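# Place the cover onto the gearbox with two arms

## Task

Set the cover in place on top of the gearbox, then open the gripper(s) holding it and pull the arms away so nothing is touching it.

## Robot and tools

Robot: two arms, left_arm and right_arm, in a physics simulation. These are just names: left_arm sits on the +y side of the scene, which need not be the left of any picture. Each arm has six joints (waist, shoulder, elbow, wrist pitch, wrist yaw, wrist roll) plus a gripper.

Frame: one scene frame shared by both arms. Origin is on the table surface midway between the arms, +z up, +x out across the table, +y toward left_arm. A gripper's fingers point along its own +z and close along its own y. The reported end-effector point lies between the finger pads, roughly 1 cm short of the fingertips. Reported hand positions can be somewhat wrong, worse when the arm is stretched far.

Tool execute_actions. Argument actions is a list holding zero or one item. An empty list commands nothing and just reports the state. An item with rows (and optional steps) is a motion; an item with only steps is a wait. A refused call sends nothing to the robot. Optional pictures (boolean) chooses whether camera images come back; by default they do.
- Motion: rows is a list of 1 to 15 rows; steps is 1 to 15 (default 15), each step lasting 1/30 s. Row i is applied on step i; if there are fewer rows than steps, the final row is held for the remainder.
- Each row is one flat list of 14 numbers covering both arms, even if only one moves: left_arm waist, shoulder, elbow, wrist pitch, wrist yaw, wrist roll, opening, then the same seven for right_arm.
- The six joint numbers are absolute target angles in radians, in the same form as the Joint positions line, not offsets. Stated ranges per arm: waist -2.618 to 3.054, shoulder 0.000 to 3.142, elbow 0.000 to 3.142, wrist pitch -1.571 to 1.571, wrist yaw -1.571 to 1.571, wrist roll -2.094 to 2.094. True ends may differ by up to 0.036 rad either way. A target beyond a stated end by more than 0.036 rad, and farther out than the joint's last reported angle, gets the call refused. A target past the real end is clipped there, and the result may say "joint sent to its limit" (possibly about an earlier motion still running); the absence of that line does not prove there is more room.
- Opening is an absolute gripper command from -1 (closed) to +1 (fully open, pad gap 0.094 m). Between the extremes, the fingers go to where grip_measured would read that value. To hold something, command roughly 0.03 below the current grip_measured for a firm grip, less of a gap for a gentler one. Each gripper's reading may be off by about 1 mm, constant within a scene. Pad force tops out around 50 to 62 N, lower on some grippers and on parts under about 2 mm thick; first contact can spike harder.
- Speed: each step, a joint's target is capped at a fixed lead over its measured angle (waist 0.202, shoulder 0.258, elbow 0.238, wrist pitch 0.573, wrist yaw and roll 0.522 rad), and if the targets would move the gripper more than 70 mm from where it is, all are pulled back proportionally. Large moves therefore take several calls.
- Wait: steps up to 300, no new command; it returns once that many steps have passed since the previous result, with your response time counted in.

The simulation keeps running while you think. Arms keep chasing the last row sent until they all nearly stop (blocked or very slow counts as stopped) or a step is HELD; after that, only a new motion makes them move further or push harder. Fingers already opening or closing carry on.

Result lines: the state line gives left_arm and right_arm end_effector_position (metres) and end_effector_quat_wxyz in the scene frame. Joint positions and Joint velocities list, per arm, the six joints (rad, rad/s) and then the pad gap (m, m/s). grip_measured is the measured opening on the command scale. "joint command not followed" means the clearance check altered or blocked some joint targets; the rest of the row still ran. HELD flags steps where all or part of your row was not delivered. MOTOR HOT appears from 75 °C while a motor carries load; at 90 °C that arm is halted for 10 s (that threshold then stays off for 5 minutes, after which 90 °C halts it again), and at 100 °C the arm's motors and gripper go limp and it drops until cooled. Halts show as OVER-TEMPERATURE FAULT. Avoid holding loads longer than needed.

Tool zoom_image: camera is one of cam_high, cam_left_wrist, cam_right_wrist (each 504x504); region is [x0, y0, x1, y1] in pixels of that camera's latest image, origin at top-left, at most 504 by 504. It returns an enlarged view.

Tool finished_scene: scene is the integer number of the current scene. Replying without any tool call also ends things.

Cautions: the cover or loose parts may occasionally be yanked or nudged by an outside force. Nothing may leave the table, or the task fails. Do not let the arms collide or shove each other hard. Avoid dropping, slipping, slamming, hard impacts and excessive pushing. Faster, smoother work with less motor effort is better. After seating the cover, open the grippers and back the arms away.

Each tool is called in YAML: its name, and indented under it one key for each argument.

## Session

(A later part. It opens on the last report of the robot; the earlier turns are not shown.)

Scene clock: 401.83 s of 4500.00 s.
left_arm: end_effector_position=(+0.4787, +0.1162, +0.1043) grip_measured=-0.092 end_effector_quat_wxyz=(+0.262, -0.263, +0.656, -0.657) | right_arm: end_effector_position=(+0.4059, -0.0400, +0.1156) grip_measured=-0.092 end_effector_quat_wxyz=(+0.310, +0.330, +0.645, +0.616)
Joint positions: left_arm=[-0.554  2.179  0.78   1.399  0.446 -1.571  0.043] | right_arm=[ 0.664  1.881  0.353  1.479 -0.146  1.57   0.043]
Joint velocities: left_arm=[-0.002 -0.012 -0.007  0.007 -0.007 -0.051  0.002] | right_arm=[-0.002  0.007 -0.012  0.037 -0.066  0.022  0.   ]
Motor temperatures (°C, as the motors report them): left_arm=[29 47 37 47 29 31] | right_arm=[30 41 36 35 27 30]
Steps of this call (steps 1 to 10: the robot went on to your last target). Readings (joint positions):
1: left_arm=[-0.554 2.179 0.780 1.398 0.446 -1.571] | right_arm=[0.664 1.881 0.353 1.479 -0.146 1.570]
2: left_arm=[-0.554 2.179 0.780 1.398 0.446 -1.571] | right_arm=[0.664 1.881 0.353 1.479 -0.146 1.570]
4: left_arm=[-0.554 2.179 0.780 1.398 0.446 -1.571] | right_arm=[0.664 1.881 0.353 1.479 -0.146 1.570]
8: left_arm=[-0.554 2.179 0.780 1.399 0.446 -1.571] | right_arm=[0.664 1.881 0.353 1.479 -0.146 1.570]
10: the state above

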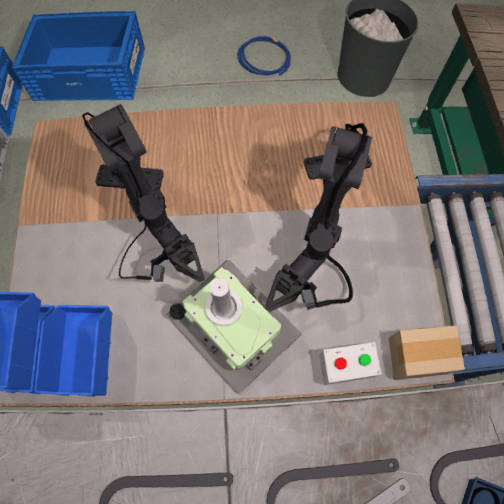

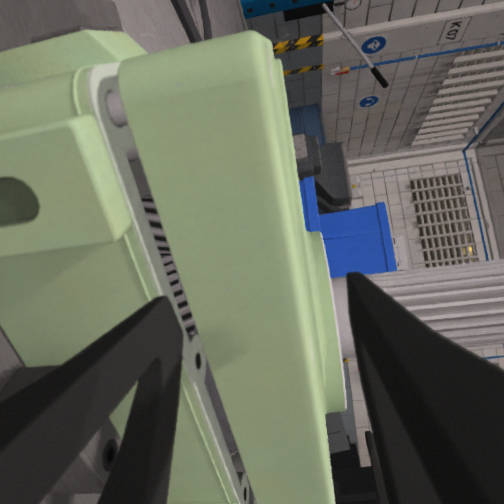

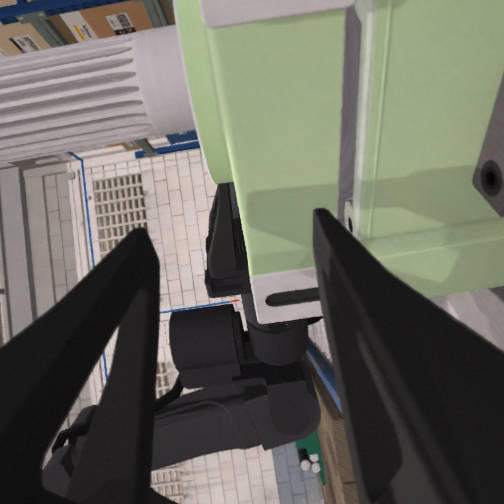

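execute_actions:
  actions:
    - {"rows":[[-0.565,2.18,0.83,1.42,0.45,-1.57,-0.09,0.656,1.89,0.38,1.42,-0.15,1.57,-0.09],[-0.57,2.19,0.845,1.415,0.45,-1.57,-0.09,0.656,1.89,0.38,1.42,-0.15,1.57,-0.09],[-0.575,2.2,0.86,1.41,0.45,-1.57,-0.09,0.656,1.89,0.38,1.42,-0.15,1.57,-0.09],[-0.58,2.205,0.875,1.4,0.45,-1.57,-0.09,0.656,1.89,0.38,1.42,-0.15,1.57,-0.09],[-0.59,2.215,0.89,1.39,0.45,-1.57,-0.09,0.656,1.89,0.38,1.42,-0.15,1.57,-0.09],[-0.6,2.225,0.905,1.385,0.45,-1.57,-0.09,0.656,1.89,0.38,1.42,-0.15,1.57,-0.09],[-0.605,2.235,0.92,1.38,0.45,-1.57,-0.09,0.656,1.89,0.38,1.42,-0.15,1.57,-0.09],[-0.61,2.245,0.94,1.37,0.45,-1.57,-0.09,0.656,1.89,0.38,1.42,-0.15,1.57,-0.09],[-0.62,2.255,0.96,1.36,0.45,-1.57,-0.09,0.656,1.89,0.38,1.42,-0.15,1.57,-0.09],[-0.63,2.27,0.98,1.35,0.45,-1.57,-0.09,0.656,1.89,0.38,1.42,-0.15,1.57,-0.09]],"steps":15}

Scene clock: 404.17 s of 4500.00 s.
left_arm: end_effector_position=(+0.4953, +0.1052, +0.1045) grip_measured=-0.092 end_effector_quat_wxyz=(+0.266, -0.252, +0.649, -0.667) | right_arm: end_effector_position=(+0.4051, -0.0404, +0.1035) grip_measured=-0.092 end_effector_quat_wxyz=(+0.299, +0.339, +0.658, +0.601)
Joint positions: left_arm=[-0.561  2.245  0.874  1.404  0.449 -1.577  0.043] | right_arm=[ 0.664  1.881  0.353  1.429 -0.146  1.57   0.043]
Joint velocities: left_arm=[-0.002 -0.012  0.012 -0.051 -0.037 -0.007 -0.   ] | right_arm=[-0.007 -0.017 -0.002  0.007 -0.037  0.022 -0.001]
Motor temperatures (°C, as the motors report them): left_arm=[29 47 37 48 29 31] | right_arm=[30 41 36 36 27 30]
Steps of this call (steps 1 to 15: the robot went on to your last target; steps 16 to 55: nothing new was sent; steps 56 to 70: all 15 steps of this action). Readings (joint positions):
56: left_arm=[-0.554 2.179 0.782 1.399 0.446 -1.571] | right_arm=[0.664 1.881 0.353 1.474 -0.146 1.570]
57: left_arm=[-0.555 2.180 0.789 1.399 0.446 -1.571] | right_arm=[0.664 1.881 0.353 1.468 -0.146 1.570]
59: left_arm=[-0.558 2.188 0.814 1.398 0.448 -1.571] | right_arm=[0.664 1.881 0.353 1.451 -0.146 1.570]
63: left_arm=[-0.557 2.204 0.822 1.406 0.452 -1.572] | right_arm=[0.664 1.881 0.353 1.436 -0.146 1.570]
70: the state above

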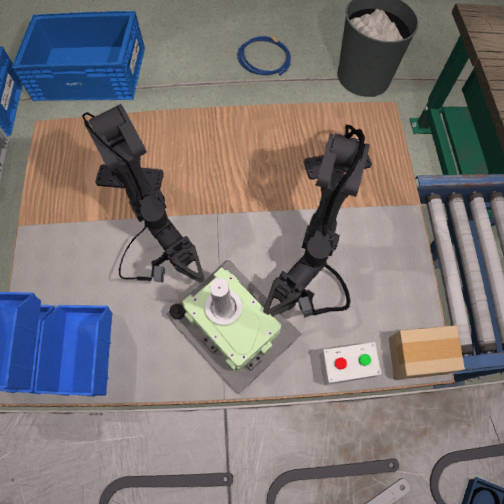

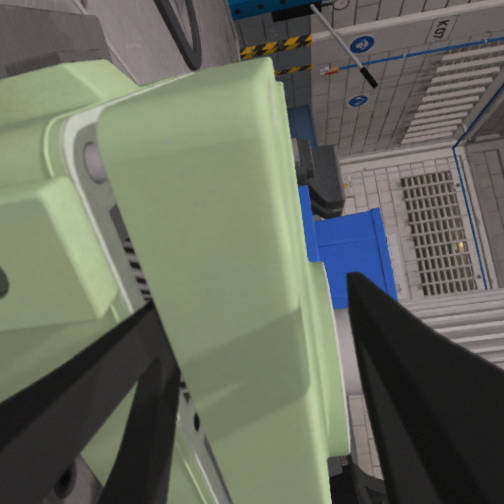

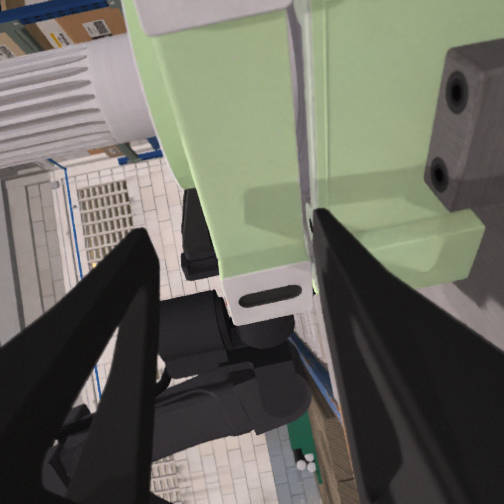

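execute_actions:
  actions:
    - {"rows":[[-0.63,2.27,0.98,1.35,0.45,-1.57,-0.09,0.656,1.9,0.39,1.42,-0.15,1.57,-0.09],[-0.63,2.27,0.98,1.35,0.45,-1.57,-0.09,0.656,1.905,0.4,1.415,-0.15,1.57,-0.09],[-0.63,2.27,0.98,1.35,0.45,-1.57,-0.09,0.656,1.91,0.41,1.41,-0.15,1.57,-0.09],[-0.63,2.27,0.98,1.35,0.45,-1.57,-0.09,0.656,1.912,0.42,1.405,-0.15,1.57,-0.09]],"steps":15}

Scene clock: 405.50 s of 4500.00 s.
left_arm: end_effector_position=(+0.4953, +0.1052, +0.1045) grip_measured=-0.092 end_effector_quat_wxyz=(+0.266, -0.252, +0.649, -0.667) | right_arm: end_effector_position=(+0.4129, -0.0363, +0.1022) grip_measured=-0.092 end_effector_quat_wxyz=(+0.299, +0.340, +0.659, +0.601)
Joint positions: left_arm=[-0.561  2.245  0.874  1.404  0.449 -1.577  0.043] | right_arm=[ 0.664  1.903  0.389  1.414 -0.146  1.57   0.043]
Joint velocities: left_arm=[ 0.022 -0.012 -0.007 -0.066  0.051  0.022  0.001] | right_arm=[ 0.017 -0.032 -0.012 -0.095 -0.022 -0.051  0.001]
Motor temperatures (°C, as the motors report them): left_arm=[30 47 38 47 29 31] | right_arm=[30 40 36 36 27 30]
Steps of this call (steps 1 to 15: the robot went on to your last target; steps 16 to 25: nothing new was sent; steps 26 to 40: all 15 steps of this action). Readings (joint positions):
26: left_arm=[-0.561 2.245 0.874 1.404 0.449 -1.577] | right_arm=[0.664 1.881 0.353 1.428 -0.146 1.570]
27: left_arm=[-0.561 2.245 0.874 1.404 0.449 -1.577] | right_arm=[0.664 1.883 0.355 1.428 -0.146 1.570]
29: left_arm=[-0.561 2.245 0.874 1.404 0.449 -1.577] | right_arm=[0.664 1.893 0.369 1.424 -0.146 1.570]
33: left_arm=[-0.561 2.245 0.874 1.404 0.449 -1.577] | right_arm=[0.664 1.903 0.389 1.416 -0.146 1.570]
40: the state above

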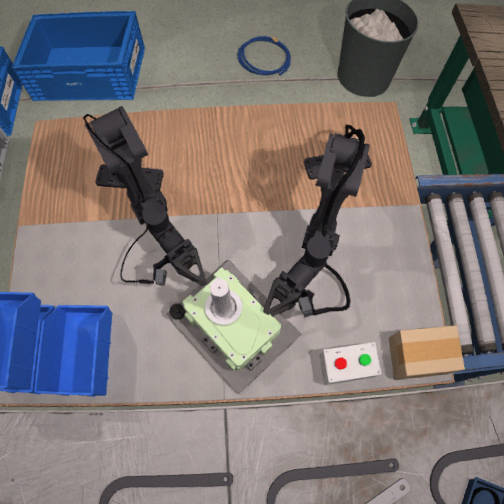

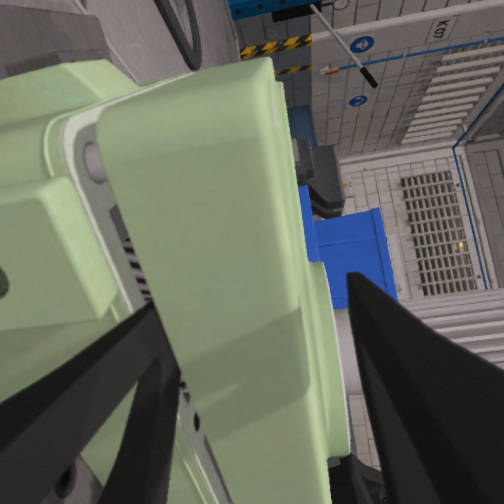

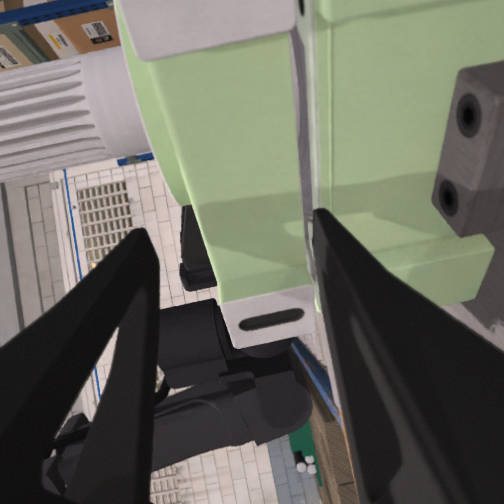

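execute_actions:
  actions:
    - {"rows":[[-0.63,2.27,0.98,1.35,0.45,-1.57,-0.09,0.656,1.912,0.42,1.405,-0.15,1.57,-0.17],[-0.63,2.27,0.98,1.35,0.45,-1.57,-0.09,0.656,1.912,0.42,1.405,-0.15,1.57,-0.17],[-0.63,2.27,0.98,1.35,0.45,-1.57,-0.09,0.656,1.912,0.42,1.405,-0.15,1.57,-0.17],[-0.63,2.27,0.98,1.35,0.45,-1.57,-0.09,0.656,1.917,0.43,1.40,-0.15,1.57,-0.17],[-0.63,2.27,0.98,1.35,0.45,-1.57,-0.09,0.656,1.921,0.44,1.395,-0.15,1.57,-0.17],[-0.63,2.27,0.98,1.35,0.45,-1.57,-0.09,0.656,1.925,0.45,1.39,-0.15,1.57,-0.17],[-0.63,2.27,0.98,1.35,0.45,-1.57,-0.09,0.656,1.929,0.46,1.385,-0.15,1.57,-0.17]],"steps":15}

Scene clock: 406.93 s of 4500.00 s.
left_arm: end_effector_position=(+0.4953, +0.1052, +0.1045) grip_measured=-0.092 end_effector_quat_wxyz=(+0.266, -0.252, +0.649, -0.667) | right_arm: end_effector_position=(+0.4218, -0.0315, +0.1041) grip_measured=-0.168 end_effector_quat_wxyz=(+0.300, +0.339, +0.657, +0.603)
Joint positions: left_arm=[-0.561  2.245  0.874  1.404  0.449 -1.577  0.043] | right_arm=[ 0.664  1.92   0.43   1.395 -0.146  1.57   0.039]
Joint velocities: left_arm=[-0.002  0.007 -0.002 -0.022 -0.051  0.007 -0.   ] | right_arm=[ 0.007 -0.012  0.002 -0.051  0.066  0.022 -0.   ]
Motor temperatures (°C, as the motors report them): left_arm=[30 47 39 47 29 31] | right_arm=[30 40 36 36 27 30]
Steps of this call (steps 1 to 15: the robot went on to your last target; steps 16 to 28: nothing new was sent; steps 29 to 43: all 15 steps of this action). Readings (joint positions):
29: left_arm=[-0.561 2.245 0.874 1.404 0.449 -1.577] | right_arm=[0.664 1.903 0.389 1.413 -0.146 1.570]
30: left_arm=[-0.561 2.245 0.874 1.404 0.449 -1.577] | right_arm=[0.664 1.903 0.389 1.413 -0.146 1.570]
32: left_arm=[-0.561 2.245 0.874 1.404 0.449 -1.577] | right_arm=[0.664 1.903 0.389 1.413 -0.146 1.570]
36: left_arm=[-0.561 2.245 0.874 1.404 0.449 -1.577] | right_arm=[0.664 1.916 0.417 1.402 -0.146 1.570]
43: the state above

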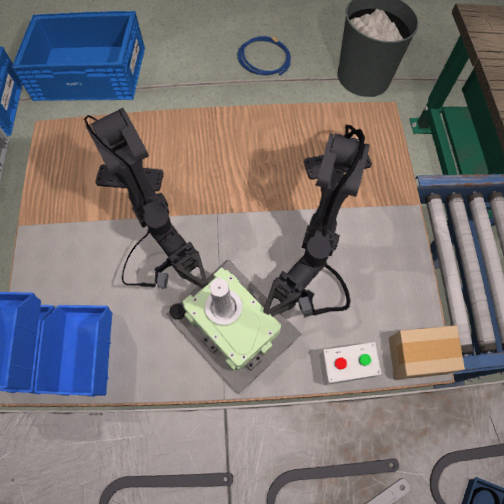

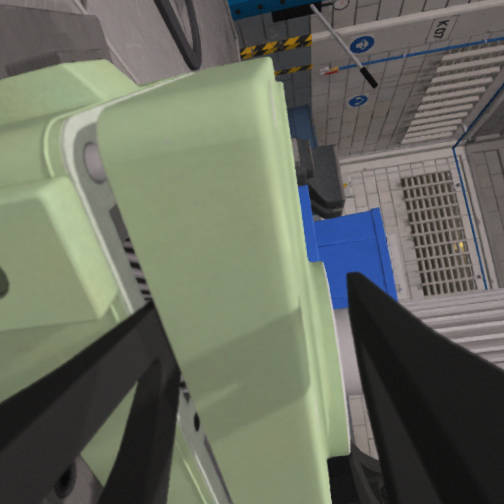

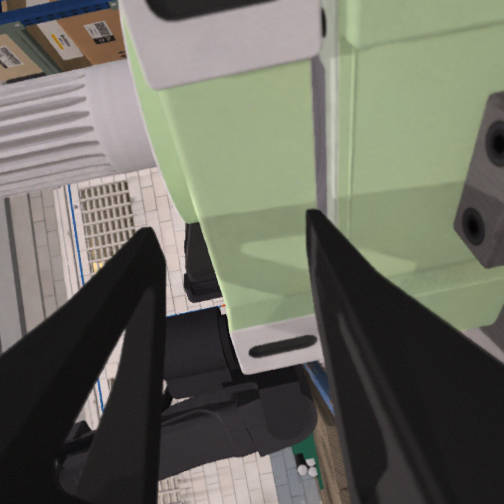

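Now slightly high; open to −.12 and advance.

execute_actions:
  actions:
    - {"rows":[[-0.63,2.27,0.98,1.35,0.45,-1.57,-0.09,0.656,1.929,0.46,1.385,-0.15,1.57,-0.12],[-0.63,2.27,0.98,1.35,0.45,-1.57,-0.09,0.656,1.929,0.46,1.385,-0.15,1.57,-0.12],[-0.63,2.27,0.98,1.35,0.45,-1.57,-0.09,0.656,1.929,0.46,1.385,-0.15,1.57,-0.12],[-0.63,2.27,0.98,1.35,0.45,-1.57,-0.09,0.656,1.934,0.47,1.38,-0.15,1.57,-0.12],[-0.63,2.27,0.98,1.35,0.45,-1.57,-0.09,0.656,1.939,0.48,1.374,-0.15,1.57,-0.12],[-0.63,2.27,0.98,1.35,0.45,-1.57,-0.09,0.656,1.944,0.49,1.368,-0.15,1.57,-0.12],[-0.63,2.27,0.98,1.35,0.45,-1.57,-0.09,0.656,1.949,0.5,1.362,-0.15,1.57,-0.12]],"steps":15}

Scene clock: 408.40 s of 4500.00 s.
left_arm: end_effector_position=(+0.4953, +0.1052, +0.1045) grip_measured=-0.092 end_effector_quat_wxyz=(+0.266, -0.252, +0.649, -0.667) | right_arm: end_effector_position=(+0.4262, -0.0296, +0.1020) grip_measured=-0.122 end_effector_quat_wxyz=(+0.298, +0.339, +0.659, +0.601)
Joint positions: left_arm=[-0.561  2.245  0.874  1.404  0.449 -1.577  0.043] | right_arm=[ 0.661  1.933  0.451  1.382 -0.152  1.57   0.041]
Joint velocities: left_arm=[-0.002  0.002 -0.007 -0.007  0.007  0.022  0.001] | right_arm=[-0.007 -0.002 -0.002 -0.007  0.022 -0.007  0.001]
Motor temperatures (°C, as the motors report them): left_arm=[30 47 39 47 29 31] | right_arm=[30 40 36 36 27 30]
Steps of this call (steps 1 to 15: the robot went on to your last target; steps 16 to 29: nothing new was sent; steps 30 to 44: all 15 steps of this action). Readings (joint positions):
30: left_arm=[-0.561 2.245 0.874 1.404 0.449 -1.577] | right_arm=[0.664 1.920 0.430 1.393 -0.146 1.570]
31: left_arm=[-0.561 2.245 0.874 1.404 0.449 -1.577] | right_arm=[0.664 1.920 0.430 1.393 -0.146 1.570]
33: left_arm=[-0.561 2.245 0.874 1.404 0.449 -1.577] | right_arm=[0.664 1.920 0.430 1.393 -0.146 1.570]
37: left_arm=[-0.561 2.245 0.874 1.404 0.449 -1.577] | right_arm=[0.663 1.932 0.449 1.382 -0.147 1.570]
44: the state above

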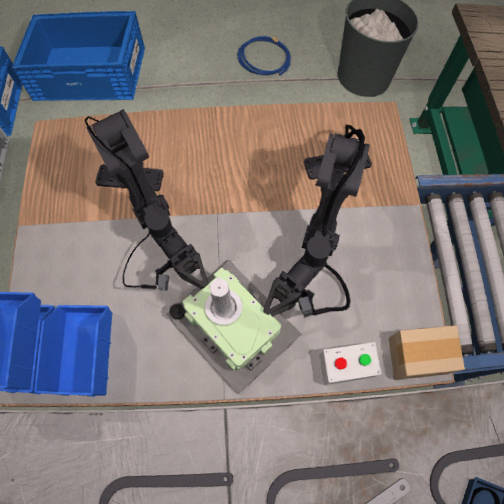

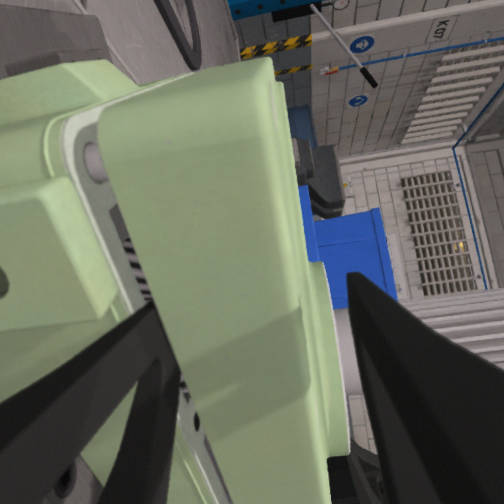

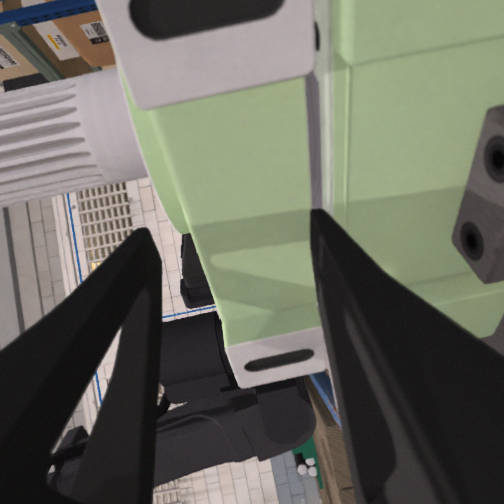

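execute_actions:
  actions:
    - {"rows":[[-0.63,2.27,0.98,1.35,0.45,-1.57,-0.09,0.66,1.955,0.53,1.36,-0.13,1.57,-0.13],[-0.63,2.27,0.98,1.35,0.45,-1.57,-0.09,0.66,1.965,0.56,1.35,-0.13,1.57,-0.13],[-0.63,2.27,0.98,1.35,0.45,-1.57,-0.09,0.66,1.975,0.59,1.34,-0.13,1.57,-0.14],[-0.63,2.27,0.98,1.35,0.45,-1.57,-0.09,0.66,1.985,0.62,1.33,-0.13,1.57,-0.14],[-0.63,2.27,0.98,1.35,0.45,-1.57,-0.09,0.66,1.995,0.65,1.32,-0.13,1.57,-0.14]],"steps":15}

Scene clock: 409.87 s of 4500.00 s.
left_arm: end_effector_position=(+0.4953, +0.1052, +0.1045) grip_measured=-0.092 end_effector_quat_wxyz=(+0.266, -0.252, +0.649, -0.667) | right_arm: end_effector_position=(+0.4398, -0.0214, +0.1022) grip_measured=-0.139 end_effector_quat_wxyz=(+0.301, +0.329, +0.663, +0.601)
Joint positions: left_arm=[-0.561  2.245  0.874  1.404  0.449 -1.577  0.043] | right_arm=[ 0.659  1.966  0.517  1.35  -0.164  1.551  0.04 ]
Joint velocities: left_arm=[-0.002  0.002 -0.007 -0.051  0.051 -0.022 -0.   ] | right_arm=[ 0.007 -0.012 -0.002  0.007  0.066 -0.022 -0.   ]
Motor temperatures (°C, as the motors report them): left_arm=[30 46 40 47 29 31] | right_arm=[30 40 36 36 27 30]
Steps of this call (steps 1 to 15: the robot went on to your last target; steps 16 to 29: nothing new was sent; steps 30 to 44: all 15 steps of this action). Readings (joint positions):
30: left_arm=[-0.561 2.245 0.874 1.404 0.449 -1.577] | right_arm=[0.661 1.933 0.452 1.381 -0.152 1.570]
31: left_arm=[-0.561 2.245 0.874 1.404 0.449 -1.577] | right_arm=[0.661 1.934 0.456 1.379 -0.152 1.571]
33: left_arm=[-0.561 2.245 0.874 1.404 0.449 -1.577] | right_arm=[0.661 1.938 0.462 1.378 -0.154 1.571]
37: left_arm=[-0.561 2.245 0.874 1.404 0.449 -1.577] | right_arm=[0.659 1.966 0.517 1.350 -0.163 1.559]
44: the state above

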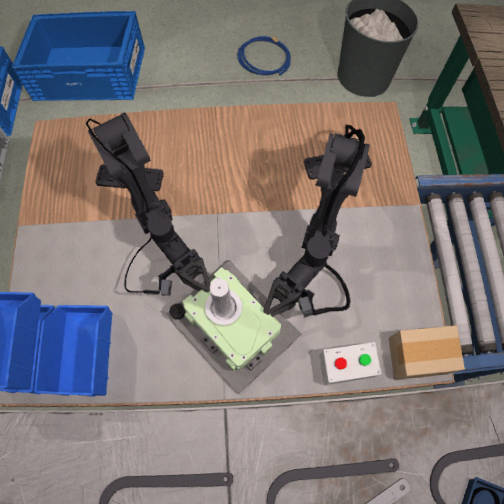

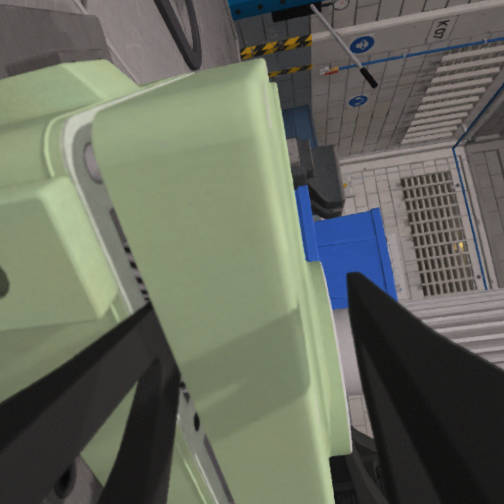

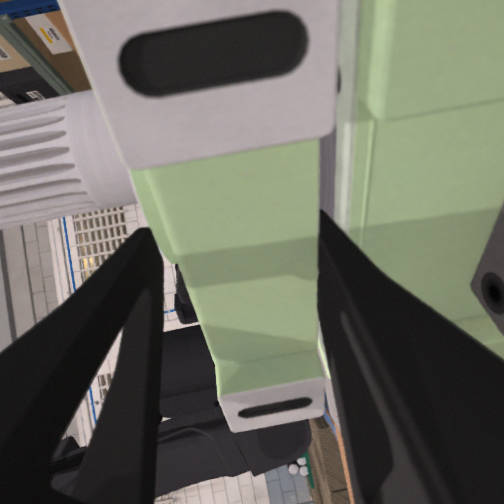

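execute_actions:
  actions:
    - {"rows":[[-0.58,2.24,0.88,1.40,0.45,-1.57,-0.09,0.66,1.975,0.56,1.34,-0.13,1.57,-0.14],[-0.56,2.23,0.86,1.41,0.45,-1.57,-0.09,0.66,1.975,0.56,1.34,-0.13,1.57,-0.14],[-0.555,2.22,0.84,1.41,0.45,-1.57,-0.09,0.66,1.975,0.56,1.34,-0.13,1.57,-0.14],[-0.55,2.2,0.82,1.42,0.45,-1.57,-0.09,0.66,1.975,0.56,1.34,-0.13,1.57,-0.14],[-0.55,2.18,0.79,1.42,0.45,-1.57,-0.09,0.66,1.975,0.56,1.34,-0.13,1.57,-0.14],[-0.55,2.17,0.76,1.43,0.45,-1.57,-0.09,0.66,1.975,0.56,1.34,-0.13,1.57,-0.14]],"steps":15}

Scene clock: 411.13 s of 4500.00 s.
left_arm: end_effector_position=(+0.4771, +0.1151, +0.0992) grip_measured=-0.092 end_effector_quat_wxyz=(+0.258, -0.265, +0.657, -0.657) | right_arm: end_effector_position=(+0.4390, -0.0221, +0.1014) grip_measured=-0.139 end_effector_quat_wxyz=(+0.301, +0.330, +0.664, +0.600)
Joint positions: left_arm=[-0.557  2.192  0.777  1.409  0.446 -1.578  0.043] | right_arm=[ 0.659  1.966  0.513  1.352 -0.163  1.549  0.04 ]
Joint velocities: left_arm=[-0.002 -0.007  0.002 -0.081 -0.081 -0.037 -0.001] | right_arm=[ 0.007 -0.002 -0.017  0.007  0.037 -0.051 -0.   ]
Motor temperatures (°C, as the motors report them): left_arm=[30 47 40 47 29 31] | right_arm=[30 40 36 36 27 31]
Steps of this call (steps 1 to 15: the robot went on to your last target; steps 16 to 23: nothing new was sent; steps 24 to 38: all 15 steps of this action). Readings (joint positions):
24: left_arm=[-0.558 2.245 0.870 1.406 0.449 -1.578] | right_arm=[0.659 1.966 0.513 1.351 -0.163 1.550]
25: left_arm=[-0.557 2.245 0.869 1.408 0.449 -1.578] | right_arm=[0.659 1.966 0.513 1.352 -0.163 1.550]
27: left_arm=[-0.557 2.241 0.864 1.408 0.446 -1.578] | right_arm=[0.659 1.966 0.513 1.352 -0.163 1.549]
31: left_arm=[-0.557 2.197 0.790 1.409 0.446 -1.578] | right_arm=[0.659 1.966 0.513 1.352 -0.163 1.549]
38: the state above

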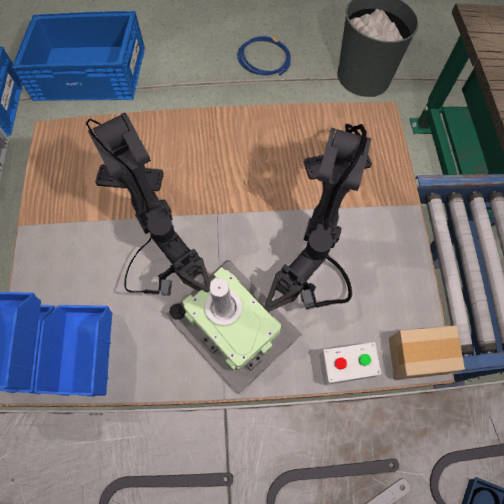

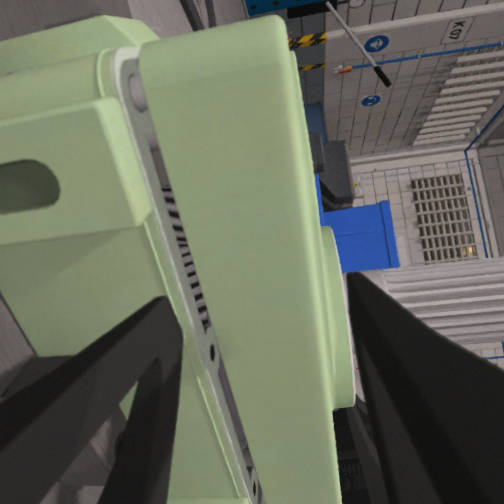

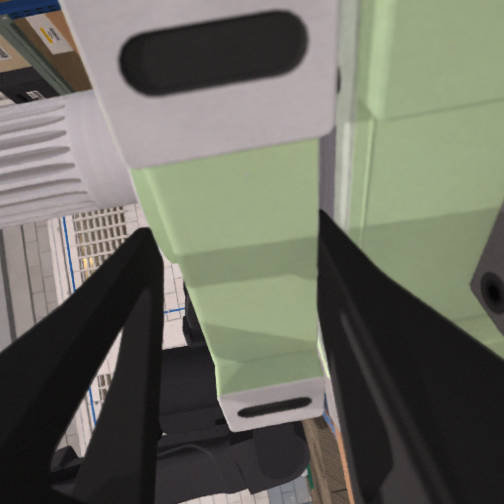

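execute_actions:
  actions:
    - {"rows":[[-0.45,2.0,0.75,1.3,0.3,-1.57,-1,0.66,1.975,0.56,1.34,-0.13,1.57,-0.14],[-0.45,2.0,0.75,1.3,0.3,-1.57,-1,0.66,1.975,0.56,1.34,-0.13,1.57,-0.14],[-0.45,2.0,0.75,1.3,0.3,-1.57,-1,0.66,1.975,0.56,1.34,-0.13,1.57,-0.14],[-0.45,2.0,0.75,1.3,0.3,-1.57,-1,0.66,1.975,0.56,1.34,-0.13,1.57,-0.14],[-0.45,2.0,0.75,1.3,0.3,-1.57,-1,0.66,1.975,0.56,1.34,-0.13,1.57,-0.14],[-0.45,1.6,1.0,0.3,0,-1.57,-1,0.66,1.975,0.56,1.34,-0.13,1.57,-0.14]],"steps":15}
  pictures: false

execute_actions:
  actions:
    - {"rows":[[-0.5,1.9,1.85,-0.77,0,-1.57,-1,0.66,1.975,0.56,1.34,-0.13,1.57,-0.14]],"steps":15}
  pictures: false

execute_actions:
  actions:
    - {"rows":[[-0.6,2.05,2.0,-0.77,0,-1.57,-1,0.66,1.975,0.56,1.34,-0.13,1.57,-0.14],[-0.6,2.05,2.0,-0.77,0,-1.57,-1,0.66,1.975,0.56,1.34,-0.13,1.57,-0.14],[-0.6,2.05,2.0,-0.77,0,-1.57,-1,0.66,1.975,0.56,1.34,-0.13,1.57,-0.14],[-0.66,2.08,2.0,-0.77,0,-1.57,-1,0.66,1.975,0.56,1.34,-0.13,1.57,-0.14],[-0.7,2.1,2.0,-0.77,0,-1.57,-1,0.66,1.975,0.56,1.34,-0.13,1.57,-0.14],[-0.735,2.13,2.0,-0.77,0,-1.57,-1,0.66,1.975,0.56,1.34,-0.13,1.57,-0.14]],"steps":15}
  pictures: false

execute_actions:
  actions:
    - {"rows":[[-0.735,2.15,2.0,-0.77,0,-1.57,-1,0.66,1.975,0.56,1.34,-0.13,1.57,-0.14],[-0.735,2.16,2.0,-0.77,0,-1.57,-1,0.66,1.975,0.56,1.34,-0.13,1.57,-0.14],[-0.735,2.17,2.0,-0.77,0,-1.57,-1,0.66,1.975,0.56,1.34,-0.13,1.57,-0.14],[-0.735,2.18,2.0,-0.77,0,-1.57,-1,0.66,1.975,0.56,1.34,-0.13,1.57,-0.14],[-0.735,2.19,2.0,-0.77,0,-1.57,-1,0.66,1.975,0.56,1.34,-0.13,1.57,-0.14],[-0.735,2.2,2.0,-0.77,0,-1.57,-1,0.66,1.975,0.56,1.34,-0.13,1.57,-0.14],[-0.735,2.21,2.0,-0.77,0,-1.57,-1,0.66,1.975,0.56,1.34,-0.13,1.57,-0.14],[-0.735,2.22,2.0,-0.78,0,-1.57,-1,0.66,1.975,0.56,1.34,-0.13,1.57,-0.14],[-0.735,2.23,2.0,-0.79,0,-1.57,-1,0.66,1.975,0.56,1.34,-0.13,1.57,-0.14],[-0.735,2.24,2.0,-0.8,0,-1.57,-1,0.66,1.975,0.56,1.34,-0.13,1.57,-0.14],[-0.735,2.25,2.0,-0.81,0,-1.57,-1,0.66,1.975,0.56,1.34,-0.13,1.57,-0.14],[-0.735,2.26,2.0,-0.82,0,-1.57,-1,0.66,1.975,0.56,1.34,-0.13,1.57,-0.14]],"steps":15}

Scene clock: 414.77 s of 4500.00 s.
left_arm: end_effector_position=(+0.5223, +0.2290, +0.3064) grip_measured=-0.992 end_effector_quat_wxyz=(+0.416, -0.416, +0.568, -0.575) | right_arm: end_effector_position=(+0.4390, -0.0221, +0.1014) grip_measured=-0.139 end_effector_quat_wxyz=(+0.301, +0.330, +0.664, +0.600)
Joint positions: left_arm=[-0.448  1.561  1.006  0.563  0.055 -1.577  0.   ] | right_arm=[ 0.659  1.966  0.513  1.352 -0.163  1.549  0.04 ]
Joint velocities: left_arm=[ 0.007 -0.325  0.139 -0.784 -0.286  0.007  0.   ] | right_arm=[-0.017 -0.007 -0.017  0.066  0.081  0.007  0.   ]
Motor temperatures (°C, as the motors report them): left_arm=[30 47 39 47 29 30] | right_arm=[30 39 36 36 27 31]
Steps of this call (steps 1 to 15: the robot went on to your last target; steps 16 to 90: nothing new was sent; then 0.13 s passed at rest; steps 91 to 105: all 15 steps of this action). Readings (joint positions):
91: left_arm=[-0.550 2.176 0.775 1.388 0.436 -1.578] | right_arm=[0.659 1.966 0.513 1.352 -0.163 1.549]
92: left_arm=[-0.536 2.144 0.764 1.350 0.419 -1.578] | right_arm=[0.659 1.966 0.513 1.352 -0.163 1.549]
94: left_arm=[-0.488 2.072 0.756 1.320 0.382 -1.578] | right_arm=[0.659 1.966 0.513 1.352 -0.163 1.549]
98: left_arm=[-0.448 1.919 0.848 1.087 0.237 -1.577] | right_arm=[0.659 1.966 0.513 1.352 -0.163 1.549]
105: the state above

Scene clock: 415.27 s of 4500.00 s.
left_arm: end_effector_position=(+0.5601, +0.1998, +0.2275) grip_measured=-0.992 end_effector_quat_wxyz=(+0.235, -0.540, +0.736, -0.335) | right_arm: end_effector_position=(+0.4390, -0.0221, +0.1012) grip_measured=-0.139 end_effector_quat_wxyz=(+0.301, +0.330, +0.664, +0.600)
Joint positions: left_arm=[-0.494  1.935  1.804 -0.597  0.017 -1.577  0.   ] | right_arm=[ 0.659  1.966  0.513  1.352 -0.163  1.549  0.04 ]
Joint velocities: left_arm=[-0.002 -0.515  0.515 -0.74  -0.066  0.081  0.   ] | right_arm=[ 0.002 -0.002 -0.002 -0.051  0.007 -0.066 -0.001]
Motor temperatures (°C, as the motors report them): left_arm=[30 48 39 47 29 30] | right_arm=[30 39 36 36 27 31]
Steps of this call (steps 1 to 15: all 15 steps of this action). Readings (joint positions):
1: left_arm=[-0.449 1.566 1.030 0.518 0.046 -1.577] | right_arm=[0.659 1.966 0.513 1.352 -0.163 1.549]
2: left_arm=[-0.453 1.599 1.078 0.465 0.040 -1.577] | right_arm=[0.659 1.966 0.513 1.352 -0.163 1.549]
4: left_arm=[-0.464 1.689 1.178 0.361 0.034 -1.577] | right_arm=[0.659 1.966 0.513 1.352 -0.163 1.549]
8: left_arm=[-0.485 1.897 1.453 -0.029 0.022 -1.577] | right_arm=[0.659 1.966 0.513 1.352 -0.163 1.549]
15: the state above

Scene clock: 415.77 s of 4500.00 s.
left_arm: end_effector_position=(+0.5148, +0.0615, +0.1496) grip_measured=-0.992 end_effector_quat_wxyz=(+0.143, -0.459, +0.832, -0.276) | right_arm: end_effector_position=(+0.4390, -0.0221, +0.1014) grip_measured=-0.139 end_effector_quat_wxyz=(+0.301, +0.330, +0.664, +0.600)
Joint positions: left_arm=[-0.754  2.172  1.987 -0.754  0.013 -1.577  0.   ] | right_arm=[ 0.659  1.966  0.513  1.352 -0.163  1.549  0.04 ]
Joint velocities: left_arm=[ 0.085  0.002 -0.002 -0.139  0.037  0.022  0.001] | right_arm=[ 0.002  0.002  0.017  0.022 -0.022  0.022 -0.001]
Motor temperatures (°C, as the motors report them): left_arm=[30 48 39 47 29 30] | right_arm=[30 39 36 36 27 31]
Steps of this call (steps 1 to 15: all 15 steps of this action). Readings (joint positions):
1: left_arm=[-0.502 1.936 1.849 -0.644 0.010 -1.577] | right_arm=[0.659 1.966 0.513 1.352 -0.163 1.549]
2: left_arm=[-0.516 1.954 1.910 -0.669 0.002 -1.577] | right_arm=[0.659 1.966 0.513 1.352 -0.163 1.549]
4: left_arm=[-0.563 1.988 1.978 -0.669 -0.001 -1.577] | right_arm=[0.659 1.966 0.513 1.352 -0.163 1.549]
8: left_arm=[-0.684 2.061 1.987 -0.680 -0.001 -1.577] | right_arm=[0.659 1.966 0.513 1.352 -0.163 1.549]
15: the state above

Scene clock: 416.27 s of 4500.00 s.
left_arm: end_effector_position=(+0.5197, +0.0673, +0.1223) grip_measured=-0.993 end_effector_quat_wxyz=(+0.135, -0.469, +0.835, -0.253) | right_arm: end_effector_position=(+0.4391, -0.0223, +0.1014) grip_measured=-0.139 end_effector_quat_wxyz=(+0.302, +0.330, +0.664, +0.599)
Joint positions: left_arm=[-0.742  2.224  1.99  -0.755  0.01  -1.578  0.   ] | right_arm=[ 0.659  1.966  0.513  1.352 -0.161  1.549  0.04 ]
Joint velocities: left_arm=[-0.012 -0.017  0.007  0.051 -0.051 -0.007  0.001] | right_arm=[ 0.027  0.022 -0.012  0.007  0.022 -0.051  0.001]
Motor temperatures (°C, as the motors report them): left_arm=[30 48 39 47 29 30] | right_arm=[30 39 37 36 27 31]
Steps of this call (steps 1 to 15: all 15 steps of this action). Readings (joint positions):
1: left_arm=[-0.750 2.172 1.987 -0.759 0.013 -1.577] | right_arm=[0.659 1.966 0.513 1.352 -0.163 1.549]
2: left_arm=[-0.747 2.172 1.987 -0.759 0.013 -1.577] | right_arm=[0.659 1.966 0.513 1.352 -0.163 1.549]
4: left_arm=[-0.743 2.172 1.987 -0.759 0.012 -1.577] | right_arm=[0.659 1.966 0.513 1.352 -0.163 1.549]
8: left_arm=[-0.742 2.189 1.987 -0.759 0.012 -1.577] | right_arm=[0.659 1.966 0.513 1.352 -0.163 1.549]
15: the state above

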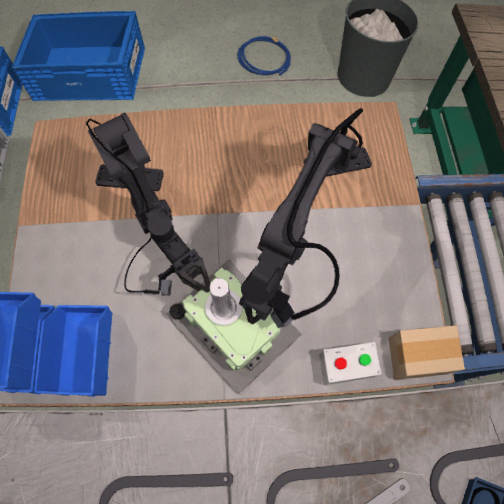

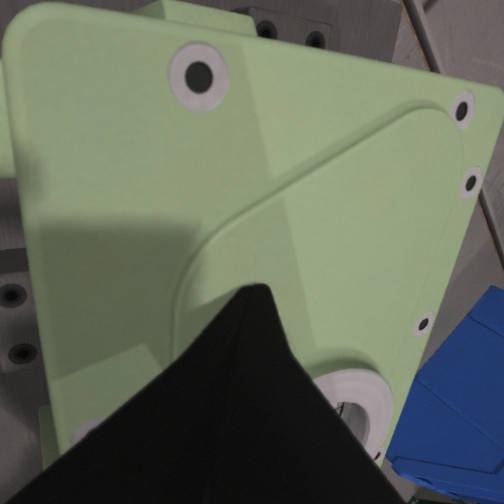

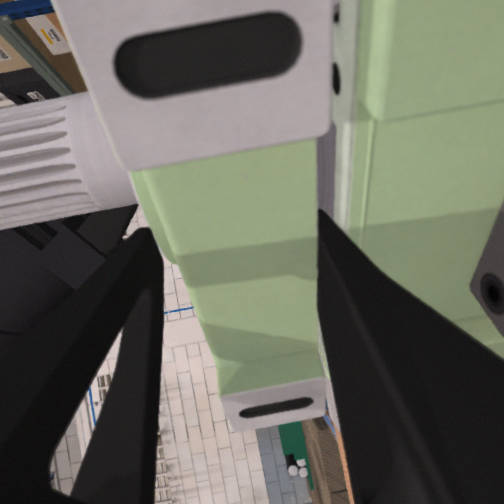

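It rocks. Press moderately while withdrawing the right slowly.

execute_actions:
  actions:
    - {"rows":[[-0.735,2.27,2.0,-0.84,0,-1.57,-1,0.66,1.965,0.52,1.35,-0.15,1.57,-0.14],[-0.735,2.28,2.0,-0.85,0,-1.57,-1,0.66,1.96,0.505,1.355,-0.15,1.57,-0.14],[-0.735,2.29,2.0,-0.86,0,-1.57,-1,0.66,1.955,0.49,1.36,-0.15,1.57,-0.14],[-0.735,2.29,2.0,-0.86,0,-1.57,-1,0.66,1.95,0.48,1.365,-0.15,1.57,-0.14],[-0.735,2.29,2.0,-0.86,0,-1.57,-1,0.66,1.945,0.47,1.37,-0.15,1.57,-0.14],[-0.735,2.29,2.0,-0.86,0,-1.57,-1,0.66,1.94,0.46,1.375,-0.15,1.57,-0.14],[-0.735,2.29,2.0,-0.86,0,-1.57,-1,0.66,1.935,0.45,1.38,-0.15,1.57,-0.14],[-0.735,2.29,2.0,-0.86,0,-1.57,-1,0.66,1.93,0.44,1.385,-0.15,1.57,-0.14],[-0.735,2.29,2.0,-0.86,0,-1.57,-1,0.66,1.925,0.43,1.39,-0.15,1.57,-0.14],[-0.735,2.29,2.0,-0.86,0,-1.57,-1,0.66,1.92,0.42,1.40,-0.15,1.57,-0.14],[-0.735,2.29,2.0,-0.86,0,-1.57,-1,0.66,1.915,0.41,1.41,-0.15,1.57,-0.14],[-0.735,2.29,2.0,-0.86,0,-1.57,-1,0.66,1.91,0.40,1.42,-0.15,1.57,-0.14],[-0.735,2.29,2.0,-0.86,0,-1.57,-1,0.66,1.90,0.385,1.43,-0.15,1.57,-0.14]],"steps":15}
  pictures: false

execute_actions:
  actions:
    - {"steps":12}

Scene clock: 418.33 s of 4500.00 s.
left_arm: end_effector_position=(+0.5210, +0.0665, +0.1214) grip_measured=-0.993 end_effector_quat_wxyz=(+0.135, -0.469, +0.835, -0.253) | right_arm: end_effector_position=(+0.4172, -0.0345, +0.0962) grip_measured=-0.139 end_effector_quat_wxyz=(+0.296, +0.339, +0.665, +0.596)
Joint positions: left_arm=[-0.742  2.231  1.999 -0.757  0.01  -1.578  0.   ] | right_arm=[ 0.659  1.927  0.41   1.402 -0.156  1.563  0.04 ]
Joint velocities: left_arm=[-0.002 -0.017  0.002 -0.007 -0.051  0.022 -0.   ] | right_arm=[-0.002 -0.051 -0.247  0.066  0.022  0.081 -0.   ]
Motor temperatures (°C, as the motors report them): left_arm=[30 48 39 46 29 30] | right_arm=[30 39 36 36 27 31]
Steps of this call (steps 1 to 15: the robot went on to your last target; steps 16 to 47: nothing new was sent; steps 48 to 62: all 15 steps of this action). Readings (joint positions):
48: left_arm=[-0.742 2.224 1.990 -0.755 0.010 -1.578] | right_arm=[0.659 1.966 0.510 1.353 -0.161 1.549]
49: left_arm=[-0.742 2.225 1.990 -0.755 0.010 -1.578] | right_arm=[0.659 1.966 0.509 1.355 -0.161 1.549]
51: left_arm=[-0.742 2.228 1.994 -0.757 0.010 -1.578] | right_arm=[0.659 1.966 0.507 1.357 -0.161 1.549]
55: left_arm=[-0.742 2.231 1.999 -0.757 0.010 -1.578] | right_arm=[0.659 1.966 0.504 1.360 -0.159 1.549]
62: the state above

Scene clock: 418.73 s of 4500.00 s.
left_arm: end_effector_position=(+0.5210, +0.0665, +0.1214) grip_measured=-0.993 end_effector_quat_wxyz=(+0.135, -0.469, +0.835, -0.253) | right_arm: end_effector_position=(+0.4155, -0.0354, +0.0960) grip_measured=-0.139 end_effector_quat_wxyz=(+0.295, +0.341, +0.664, +0.597)
Joint positions: left_arm=[-0.742  2.231  1.999 -0.757  0.01  -1.578  0.   ] | right_arm=[ 0.659  1.926  0.402  1.41  -0.156  1.569  0.04 ]
Joint velocities: left_arm=[-0.017 -0.007  0.002 -0.037 -0.037 -0.007  0.   ] | right_arm=[-0.002 -0.007  0.007 -0.037 -0.007 -0.022  0.   ]
Motor temperatures (°C, as the motors report them): left_arm=[30 48 39 46 29 30] | right_arm=[30 39 36 36 27 31]
Steps of this call (steps 1 to 12: the robot went on to your last target). Readings (joint positions):
1: left_arm=[-0.742 2.231 1.999 -0.757 0.010 -1.578] | right_arm=[0.659 1.926 0.404 1.402 -0.156 1.564]
2: left_arm=[-0.742 2.231 1.999 -0.757 0.010 -1.578] | right_arm=[0.659 1.926 0.402 1.402 -0.156 1.565]
4: left_arm=[-0.742 2.231 1.999 -0.757 0.010 -1.578] | right_arm=[0.659 1.926 0.402 1.404 -0.156 1.567]
8: left_arm=[-0.742 2.231 1.999 -0.757 0.010 -1.578] | right_arm=[0.659 1.926 0.402 1.408 -0.156 1.568]
12: the state above

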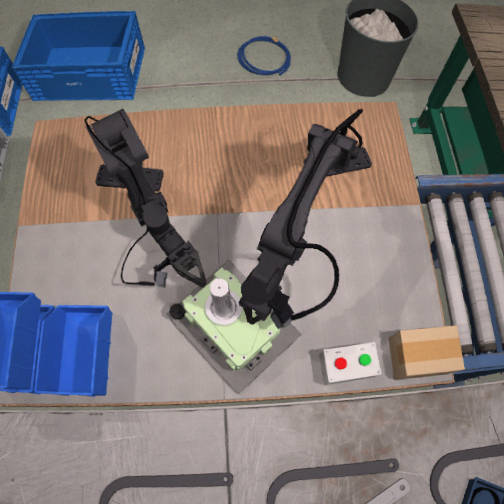

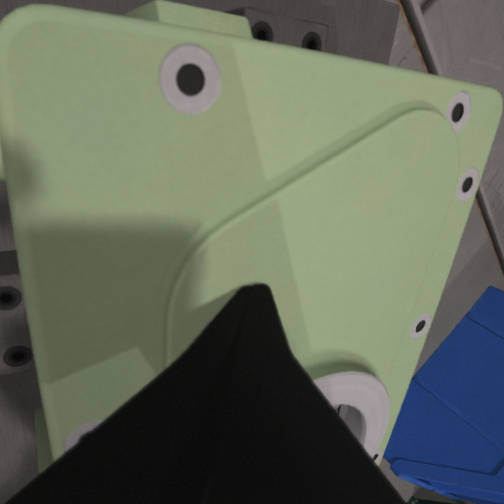

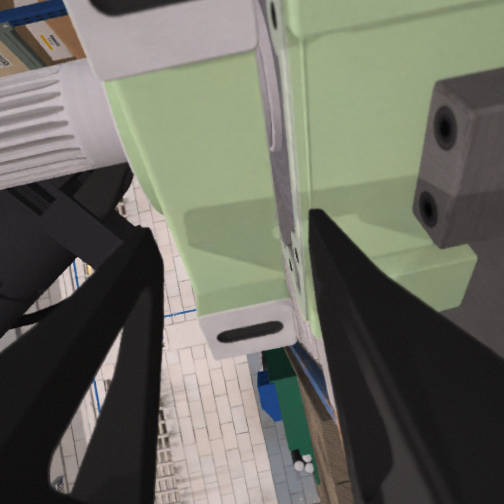

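execute_actions:
  actions:
    - {"rows":[[-0.735,2.25,2.0,-0.78,0,-1.57,-1,0.64,1.5,0.25,1.15,-0.1,1.2,-1],[-0.735,2.25,2.0,-0.78,0,-1.57,-1,0.64,1.5,0.25,1.15,-0.1,1.2,-1],[-0.735,2.25,2.0,-0.78,0,-1.57,-1,0.64,1.5,0.25,1.15,-0.1,1.2,-1],[-0.735,2.25,2.0,-0.78,0,-1.57,-1,0.64,1.5,0.25,1.15,-0.1,1.2,-1],[-0.735,2.25,2.0,-0.78,0,-1.57,-1,0.64,1.5,0.25,1.15,-0.1,1.2,-1],[-0.735,2.25,2.0,-0.78,0,-1.57,-1,0.5,0.9,0.4,0.3,0,0,-1]],"steps":15}
  pictures: false

execute_actions:
  actions:
    - {"rows":[[-0.735,2.25,2.0,-0.78,0,-1.57,-1,0.5,1.3,1.4,-1.05,0,0,-1]],"steps":15}
  pictures: false

execute_actions:
  actions:
    - {"rows":[[-0.735,2.25,2.0,-0.78,0,-1.57,-1,0.55,1.8,1.85,-1.05,0,0,-1]],"steps":15}
  pictures: false

execute_actions:
  actions:
    - {"rows":[[-0.735,2.25,2.0,-0.78,0,-1.57,-1,0.62,1.9,1.85,-1.05,0,0,-1],[-0.735,2.25,2.0,-0.78,0,-1.57,-1,0.62,1.9,1.85,-1.05,0,0,-1],[-0.735,2.25,2.0,-0.78,0,-1.57,-1,0.62,1.95,1.85,-1.05,0,0,-1],[-0.735,2.25,2.0,-0.78,0,-1.57,-1,0.62,1.95,1.85,-1.05,0,0,-1],[-0.735,2.25,2.0,-0.78,0,-1.57,-1,0.62,2.0,1.85,-1.05,0,0,-1]],"steps":15}

Scene clock: 421.07 s of 4500.00 s.
left_arm: end_effector_position=(+0.5223, +0.0657, +0.1226) grip_measured=-0.993 end_effector_quat_wxyz=(+0.136, -0.468, +0.835, -0.256) | right_arm: end_effector_position=(+0.3766, -0.1456, +0.2471) grip_measured=-0.978 end_effector_quat_wxyz=(+0.651, +0.015, +0.719, +0.244)
Joint positions: left_arm=[-0.742  2.231  1.999 -0.75   0.01  -1.578  0.   ] | right_arm=[ 0.5    0.897  0.378  0.484 -0.015  0.378  0.001]
Joint velocities: left_arm=[ 0.002 -0.017  0.002  0.037 -0.051 -0.066 -0.   ] | right_arm=[-0.012 -0.212 -0.007 -0.711  0.066 -2.498 -0.   ]
Motor temperatures (°C, as the motors report them): left_arm=[30 47 39 46 29 30] | right_arm=[30 40 36 36 27 31]
Steps of this call (steps 1 to 15: the robot went on to your last target; steps 16 to 55: nothing new was sent; steps 56 to 70: all 15 steps of this action). Readings (joint positions):
56: left_arm=[-0.742 2.231 1.999 -0.755 0.010 -1.578] | right_arm=[0.658 1.895 0.388 1.370 -0.149 1.516]
57: left_arm=[-0.742 2.231 1.999 -0.752 0.010 -1.578] | right_arm=[0.656 1.823 0.346 1.308 -0.141 1.455]
59: left_arm=[-0.742 2.231 1.999 -0.750 0.010 -1.578] | right_arm=[0.649 1.658 0.274 1.233 -0.128 1.367]
63: left_arm=[-0.742 2.231 1.999 -0.750 0.010 -1.578] | right_arm=[0.546 1.354 0.336 0.899 -0.078 1.057]
70: the state above

Scene clock: 421.57 s of 4500.00 s.
left_arm: end_effector_position=(+0.5223, +0.0657, +0.1226) grip_measured=-0.993 end_effector_quat_wxyz=(+0.136, -0.468, +0.835, -0.256) | right_arm: end_effector_position=(+0.3940, -0.1415, +0.2597) grip_measured=-0.978 end_effector_quat_wxyz=(+0.354, -0.142, +0.922, +0.064)
Joint positions: left_arm=[-0.742  2.231  1.999 -0.75   0.01  -1.578  0.   ] | right_arm=[ 0.5    1.321  1.36  -0.873 -0.007  0.018  0.001]
Joint velocities: left_arm=[-0.022  0.012 -0.017 -0.125 -0.022 -0.022  0.   ] | right_arm=[ 0.002 -0.354  0.716 -0.579 -0.022 -0.081  0.   ]
Motor temperatures (°C, as the motors report them): left_arm=[30 48 39 46 29 30] | right_arm=[30 40 36 36 27 31]
Steps of this call (steps 1 to 15: all 15 steps of this action). Readings (joint positions):
1: left_arm=[-0.742 2.231 1.999 -0.750 0.010 -1.578] | right_arm=[0.500 0.920 0.412 0.404 -0.013 0.303]
2: left_arm=[-0.742 2.231 1.999 -0.750 0.010 -1.578] | right_arm=[0.500 0.994 0.486 0.295 -0.012 0.243]
4: left_arm=[-0.742 2.231 1.999 -0.750 0.010 -1.578] | right_arm=[0.500 1.171 0.650 0.090 -0.010 0.157]
8: left_arm=[-0.742 2.231 1.999 -0.750 0.010 -1.578] | right_arm=[0.500 1.338 0.931 -0.364 -0.008 0.067]
15: the state above

Scene clock: 422.07 s of 4500.00 s.
left_arm: end_effector_position=(+0.5223, +0.0657, +0.1226) grip_measured=-0.993 end_effector_quat_wxyz=(+0.136, -0.468, +0.835, -0.256) | right_arm: end_effector_position=(+0.4787, -0.0923, +0.2120) grip_measured=-0.978 end_effector_quat_wxyz=(+0.251, -0.174, +0.951, +0.048)
Joint positions: left_arm=[-0.742  2.231  1.999 -0.75   0.01  -1.578  0.   ] | right_arm=[ 0.545  1.847  1.828 -1.036 -0.002  0.006  0.001]
Joint velocities: left_arm=[ 0.007  0.027 -0.007  0.022 -0.066 -0.022  0.002] | right_arm=[ 0.007 -0.188 -0.022 -0.037  0.037 -0.037  0.   ]
Motor temperatures (°C, as the motors report them): left_arm=[30 48 39 46 29 30] | right_arm=[30 40 36 36 27 31]
Steps of this call (steps 1 to 15: all 15 steps of this action). Readings (joint positions):
1: left_arm=[-0.742 2.231 1.999 -0.750 0.010 -1.578] | right_arm=[0.505 1.339 1.415 -0.926 -0.003 0.016]
2: left_arm=[-0.742 2.231 1.999 -0.750 0.010 -1.578] | right_arm=[0.516 1.390 1.503 -0.974 -0.002 0.014]
4: left_arm=[-0.742 2.231 1.999 -0.750 0.010 -1.578] | right_arm=[0.537 1.536 1.680 -0.994 -0.002 0.011]
8: left_arm=[-0.742 2.231 1.999 -0.750 0.010 -1.578] | right_arm=[0.545 1.776 1.828 -0.969 -0.002 0.008]
15: the state above

Scene clock: 422.57 s of 4500.00 s.
left_arm: end_effector_position=(+0.5223, +0.0657, +0.1226) grip_measured=-0.993 end_effector_quat_wxyz=(+0.136, -0.468, +0.835, -0.256) | right_arm: end_effector_position=(+0.4720, -0.0551, +0.1290) grip_measured=-0.978 end_effector_quat_wxyz=(+0.157, -0.216, +0.963, +0.037)
Joint positions: left_arm=[-0.742  2.231  1.999 -0.75   0.01  -1.578  0.   ] | right_arm=[ 0.625  2.035  1.835 -1.046 -0.001  0.005  0.001]
Joint velocities: left_arm=[-0.002 -0.002 -0.022 -0.007 -0.007 -0.051  0.   ] | right_arm=[ 0.027 -0.081  0.007 -0.081  0.007  0.007  0.   ]
Motor temperatures (°C, as the motors report them): left_arm=[30 48 39 46 29 30] | right_arm=[30 40 36 36 27 31]
Steps of this call (steps 1 to 15: all 15 steps of this action). Readings (joint positions):
1: left_arm=[-0.742 2.231 1.999 -0.750 0.010 -1.578] | right_arm=[0.552 1.846 1.829 -1.038 0.002 0.006]
2: left_arm=[-0.742 2.231 1.999 -0.750 0.010 -1.578] | right_arm=[0.563 1.848 1.831 -1.038 0.005 0.006]
4: left_arm=[-0.742 2.231 1.999 -0.750 0.010 -1.578] | right_arm=[0.596 1.876 1.835 -1.038 0.004 0.006]
8: left_arm=[-0.742 2.231 1.999 -0.750 0.010 -1.578] | right_arm=[0.626 1.986 1.835 -1.038 -0.001 0.005]
15: the state above

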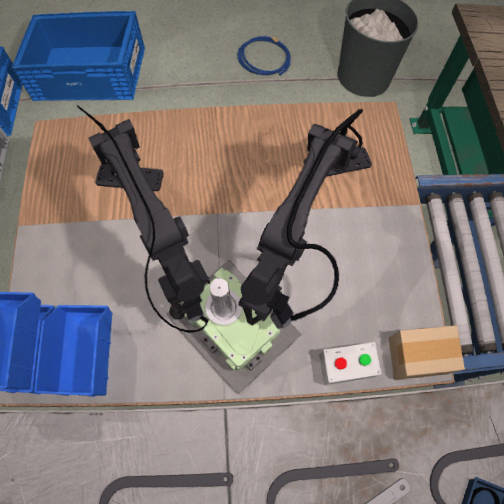

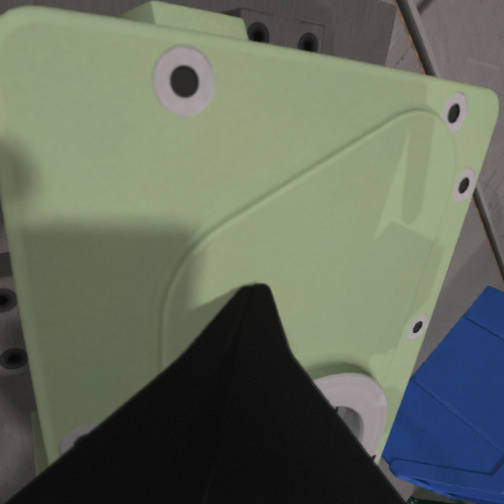

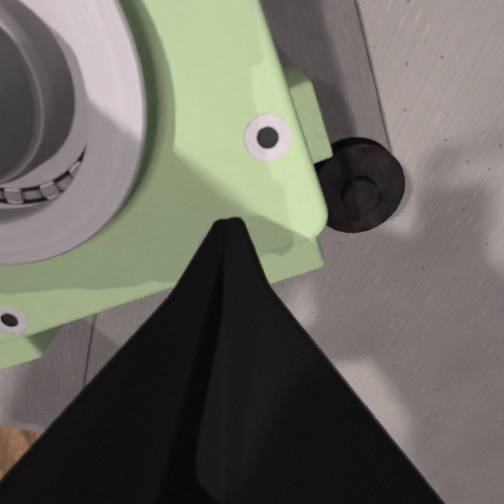

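execute_actions:
  actions:
    - {"rows":[[-0.735,2.25,2.0,-0.78,0,-1.57,-1,0.62,2.03,1.85,-1.05,0,0,-1],[-0.735,2.25,2.0,-0.78,0,-1.57,-1,0.62,2.04,1.85,-1.05,0,0,-1],[-0.735,2.25,2.0,-0.78,0,-1.57,-1,0.62,2.05,1.85,-1.05,0,0,-1],[-0.735,2.25,2.0,-0.78,0,-1.57,-1,0.62,2.06,1.85,-1.05,0,0,-1],[-0.735,2.25,2.0,-0.78,0,-1.57,-1,0.62,2.07,1.85,-1.05,0,0,-1],[-0.735,2.25,2.0,-0.78,0,-1.57,-1,0.62,2.08,1.85,-1.06,0,0,-1],[-0.735,2.25,2.0,-0.78,0,-1.57,-1,0.62,2.09,1.85,-1.07,0,0,-1],[-0.735,2.25,2.0,-0.78,0,-1.57,-1,0.62,2.10,1.85,-1.08,0,0,-1]],"steps":15}
  pictures: false

execute_actions:
  actions:
    - {"rows":[[-0.735,2.28,2.0,-0.83,0,-1.57,-1,0.62,2.12,1.85,-1.1,0,0,-1],[-0.735,2.29,2.0,-0.84,0,-1.57,-1,0.62,2.13,1.85,-1.1,0,0,-1],[-0.735,2.30,2.0,-0.86,0,-1.57,-1,0.62,2.14,1.85,-1.11,0,0,-1]],"steps":15}
  pictures: false

Scene clock: 428.17 s of 4500.00 s.
left_arm: end_effector_position=(+0.5219, +0.0660, +0.1191) grip_measured=-0.993 end_effector_quat_wxyz=(+0.135, -0.469, +0.836, -0.253) | right_arm: end_effector_position=(+0.4725, -0.0549, +0.1156) grip_measured=-0.978 end_effector_quat_wxyz=(+0.142, -0.217, +0.965, +0.033)
Joint positions: left_arm=[-0.742  2.236  1.999 -0.752  0.01  -1.577  0.   ] | right_arm=[ 0.625  2.067  1.838 -1.048 -0.001  0.005  0.001]
Joint velocities: left_arm=[ 0.002 -0.027 -0.002  0.022 -0.007  0.022 -0.   ] | right_arm=[-0.017 -0.002  0.002  0.007  0.037 -0.051  0.001]
Motor temperatures (°C, as the motors report them): left_arm=[30 49 39 45 29 30] | right_arm=[30 42 36 36 27 31]
Steps of this call (steps 1 to 15: the robot went on to your last target; steps 16 to 90: nothing new was sent; then 2.10 s passed at rest; steps 91 to 105: all 15 steps of this action). Readings (joint positions):
91: left_arm=[-0.742 2.231 1.999 -0.750 0.010 -1.578] | right_arm=[0.625 2.030 1.835 -1.046 -0.001 0.005]
92: left_arm=[-0.742 2.231 1.999 -0.750 0.010 -1.578] | right_arm=[0.625 2.030 1.835 -1.046 -0.001 0.005]
94: left_arm=[-0.742 2.231 1.999 -0.750 0.010 -1.578] | right_arm=[0.625 2.034 1.835 -1.046 -0.001 0.005]
98: left_arm=[-0.742 2.231 1.999 -0.750 0.010 -1.578] | right_arm=[0.625 2.062 1.835 -1.046 -0.001 0.005]
105: the state above

Scene clock: 428.67 s of 4500.00 s.
left_arm: end_effector_position=(+0.5215, +0.0663, +0.1169) grip_measured=-0.993 end_effector_quat_wxyz=(+0.133, -0.469, +0.836, -0.250) | right_arm: end_effector_position=(+0.4723, -0.0550, +0.1143) grip_measured=-0.978 end_effector_quat_wxyz=(+0.138, -0.217, +0.966, +0.032)
Joint positions: left_arm=[-0.742  2.24   1.999 -0.755  0.01  -1.577  0.   ] | right_arm=[ 0.625  2.077  1.849 -1.06  -0.001  0.005  0.001]
Joint velocities: left_arm=[-0.012  0.007  0.007  0.037  0.037 -0.007  0.   ] | right_arm=[-0.002  0.017  0.012 -0.007 -0.051 -0.051  0.   ]
Motor temperatures (°C, as the motors report them): left_arm=[30 49 39 45 29 30] | right_arm=[30 41 36 35 27 31]
Steps of this call (steps 1 to 15: all 15 steps of this action). Readings (joint positions):
1: left_arm=[-0.742 2.239 1.999 -0.754 0.010 -1.577] | right_arm=[0.625 2.069 1.838 -1.049 -0.001 0.005]
2: left_arm=[-0.742 2.239 1.999 -0.754 0.010 -1.577] | right_arm=[0.625 2.069 1.838 -1.049 -0.001 0.005]
4: left_arm=[-0.742 2.240 1.999 -0.755 0.010 -1.577] | right_arm=[0.625 2.073 1.843 -1.054 -0.001 0.005]
8: left_arm=[-0.742 2.240 1.999 -0.755 0.010 -1.577] | right_arm=[0.625 2.076 1.849 -1.059 -0.001 0.005]
15: the state above


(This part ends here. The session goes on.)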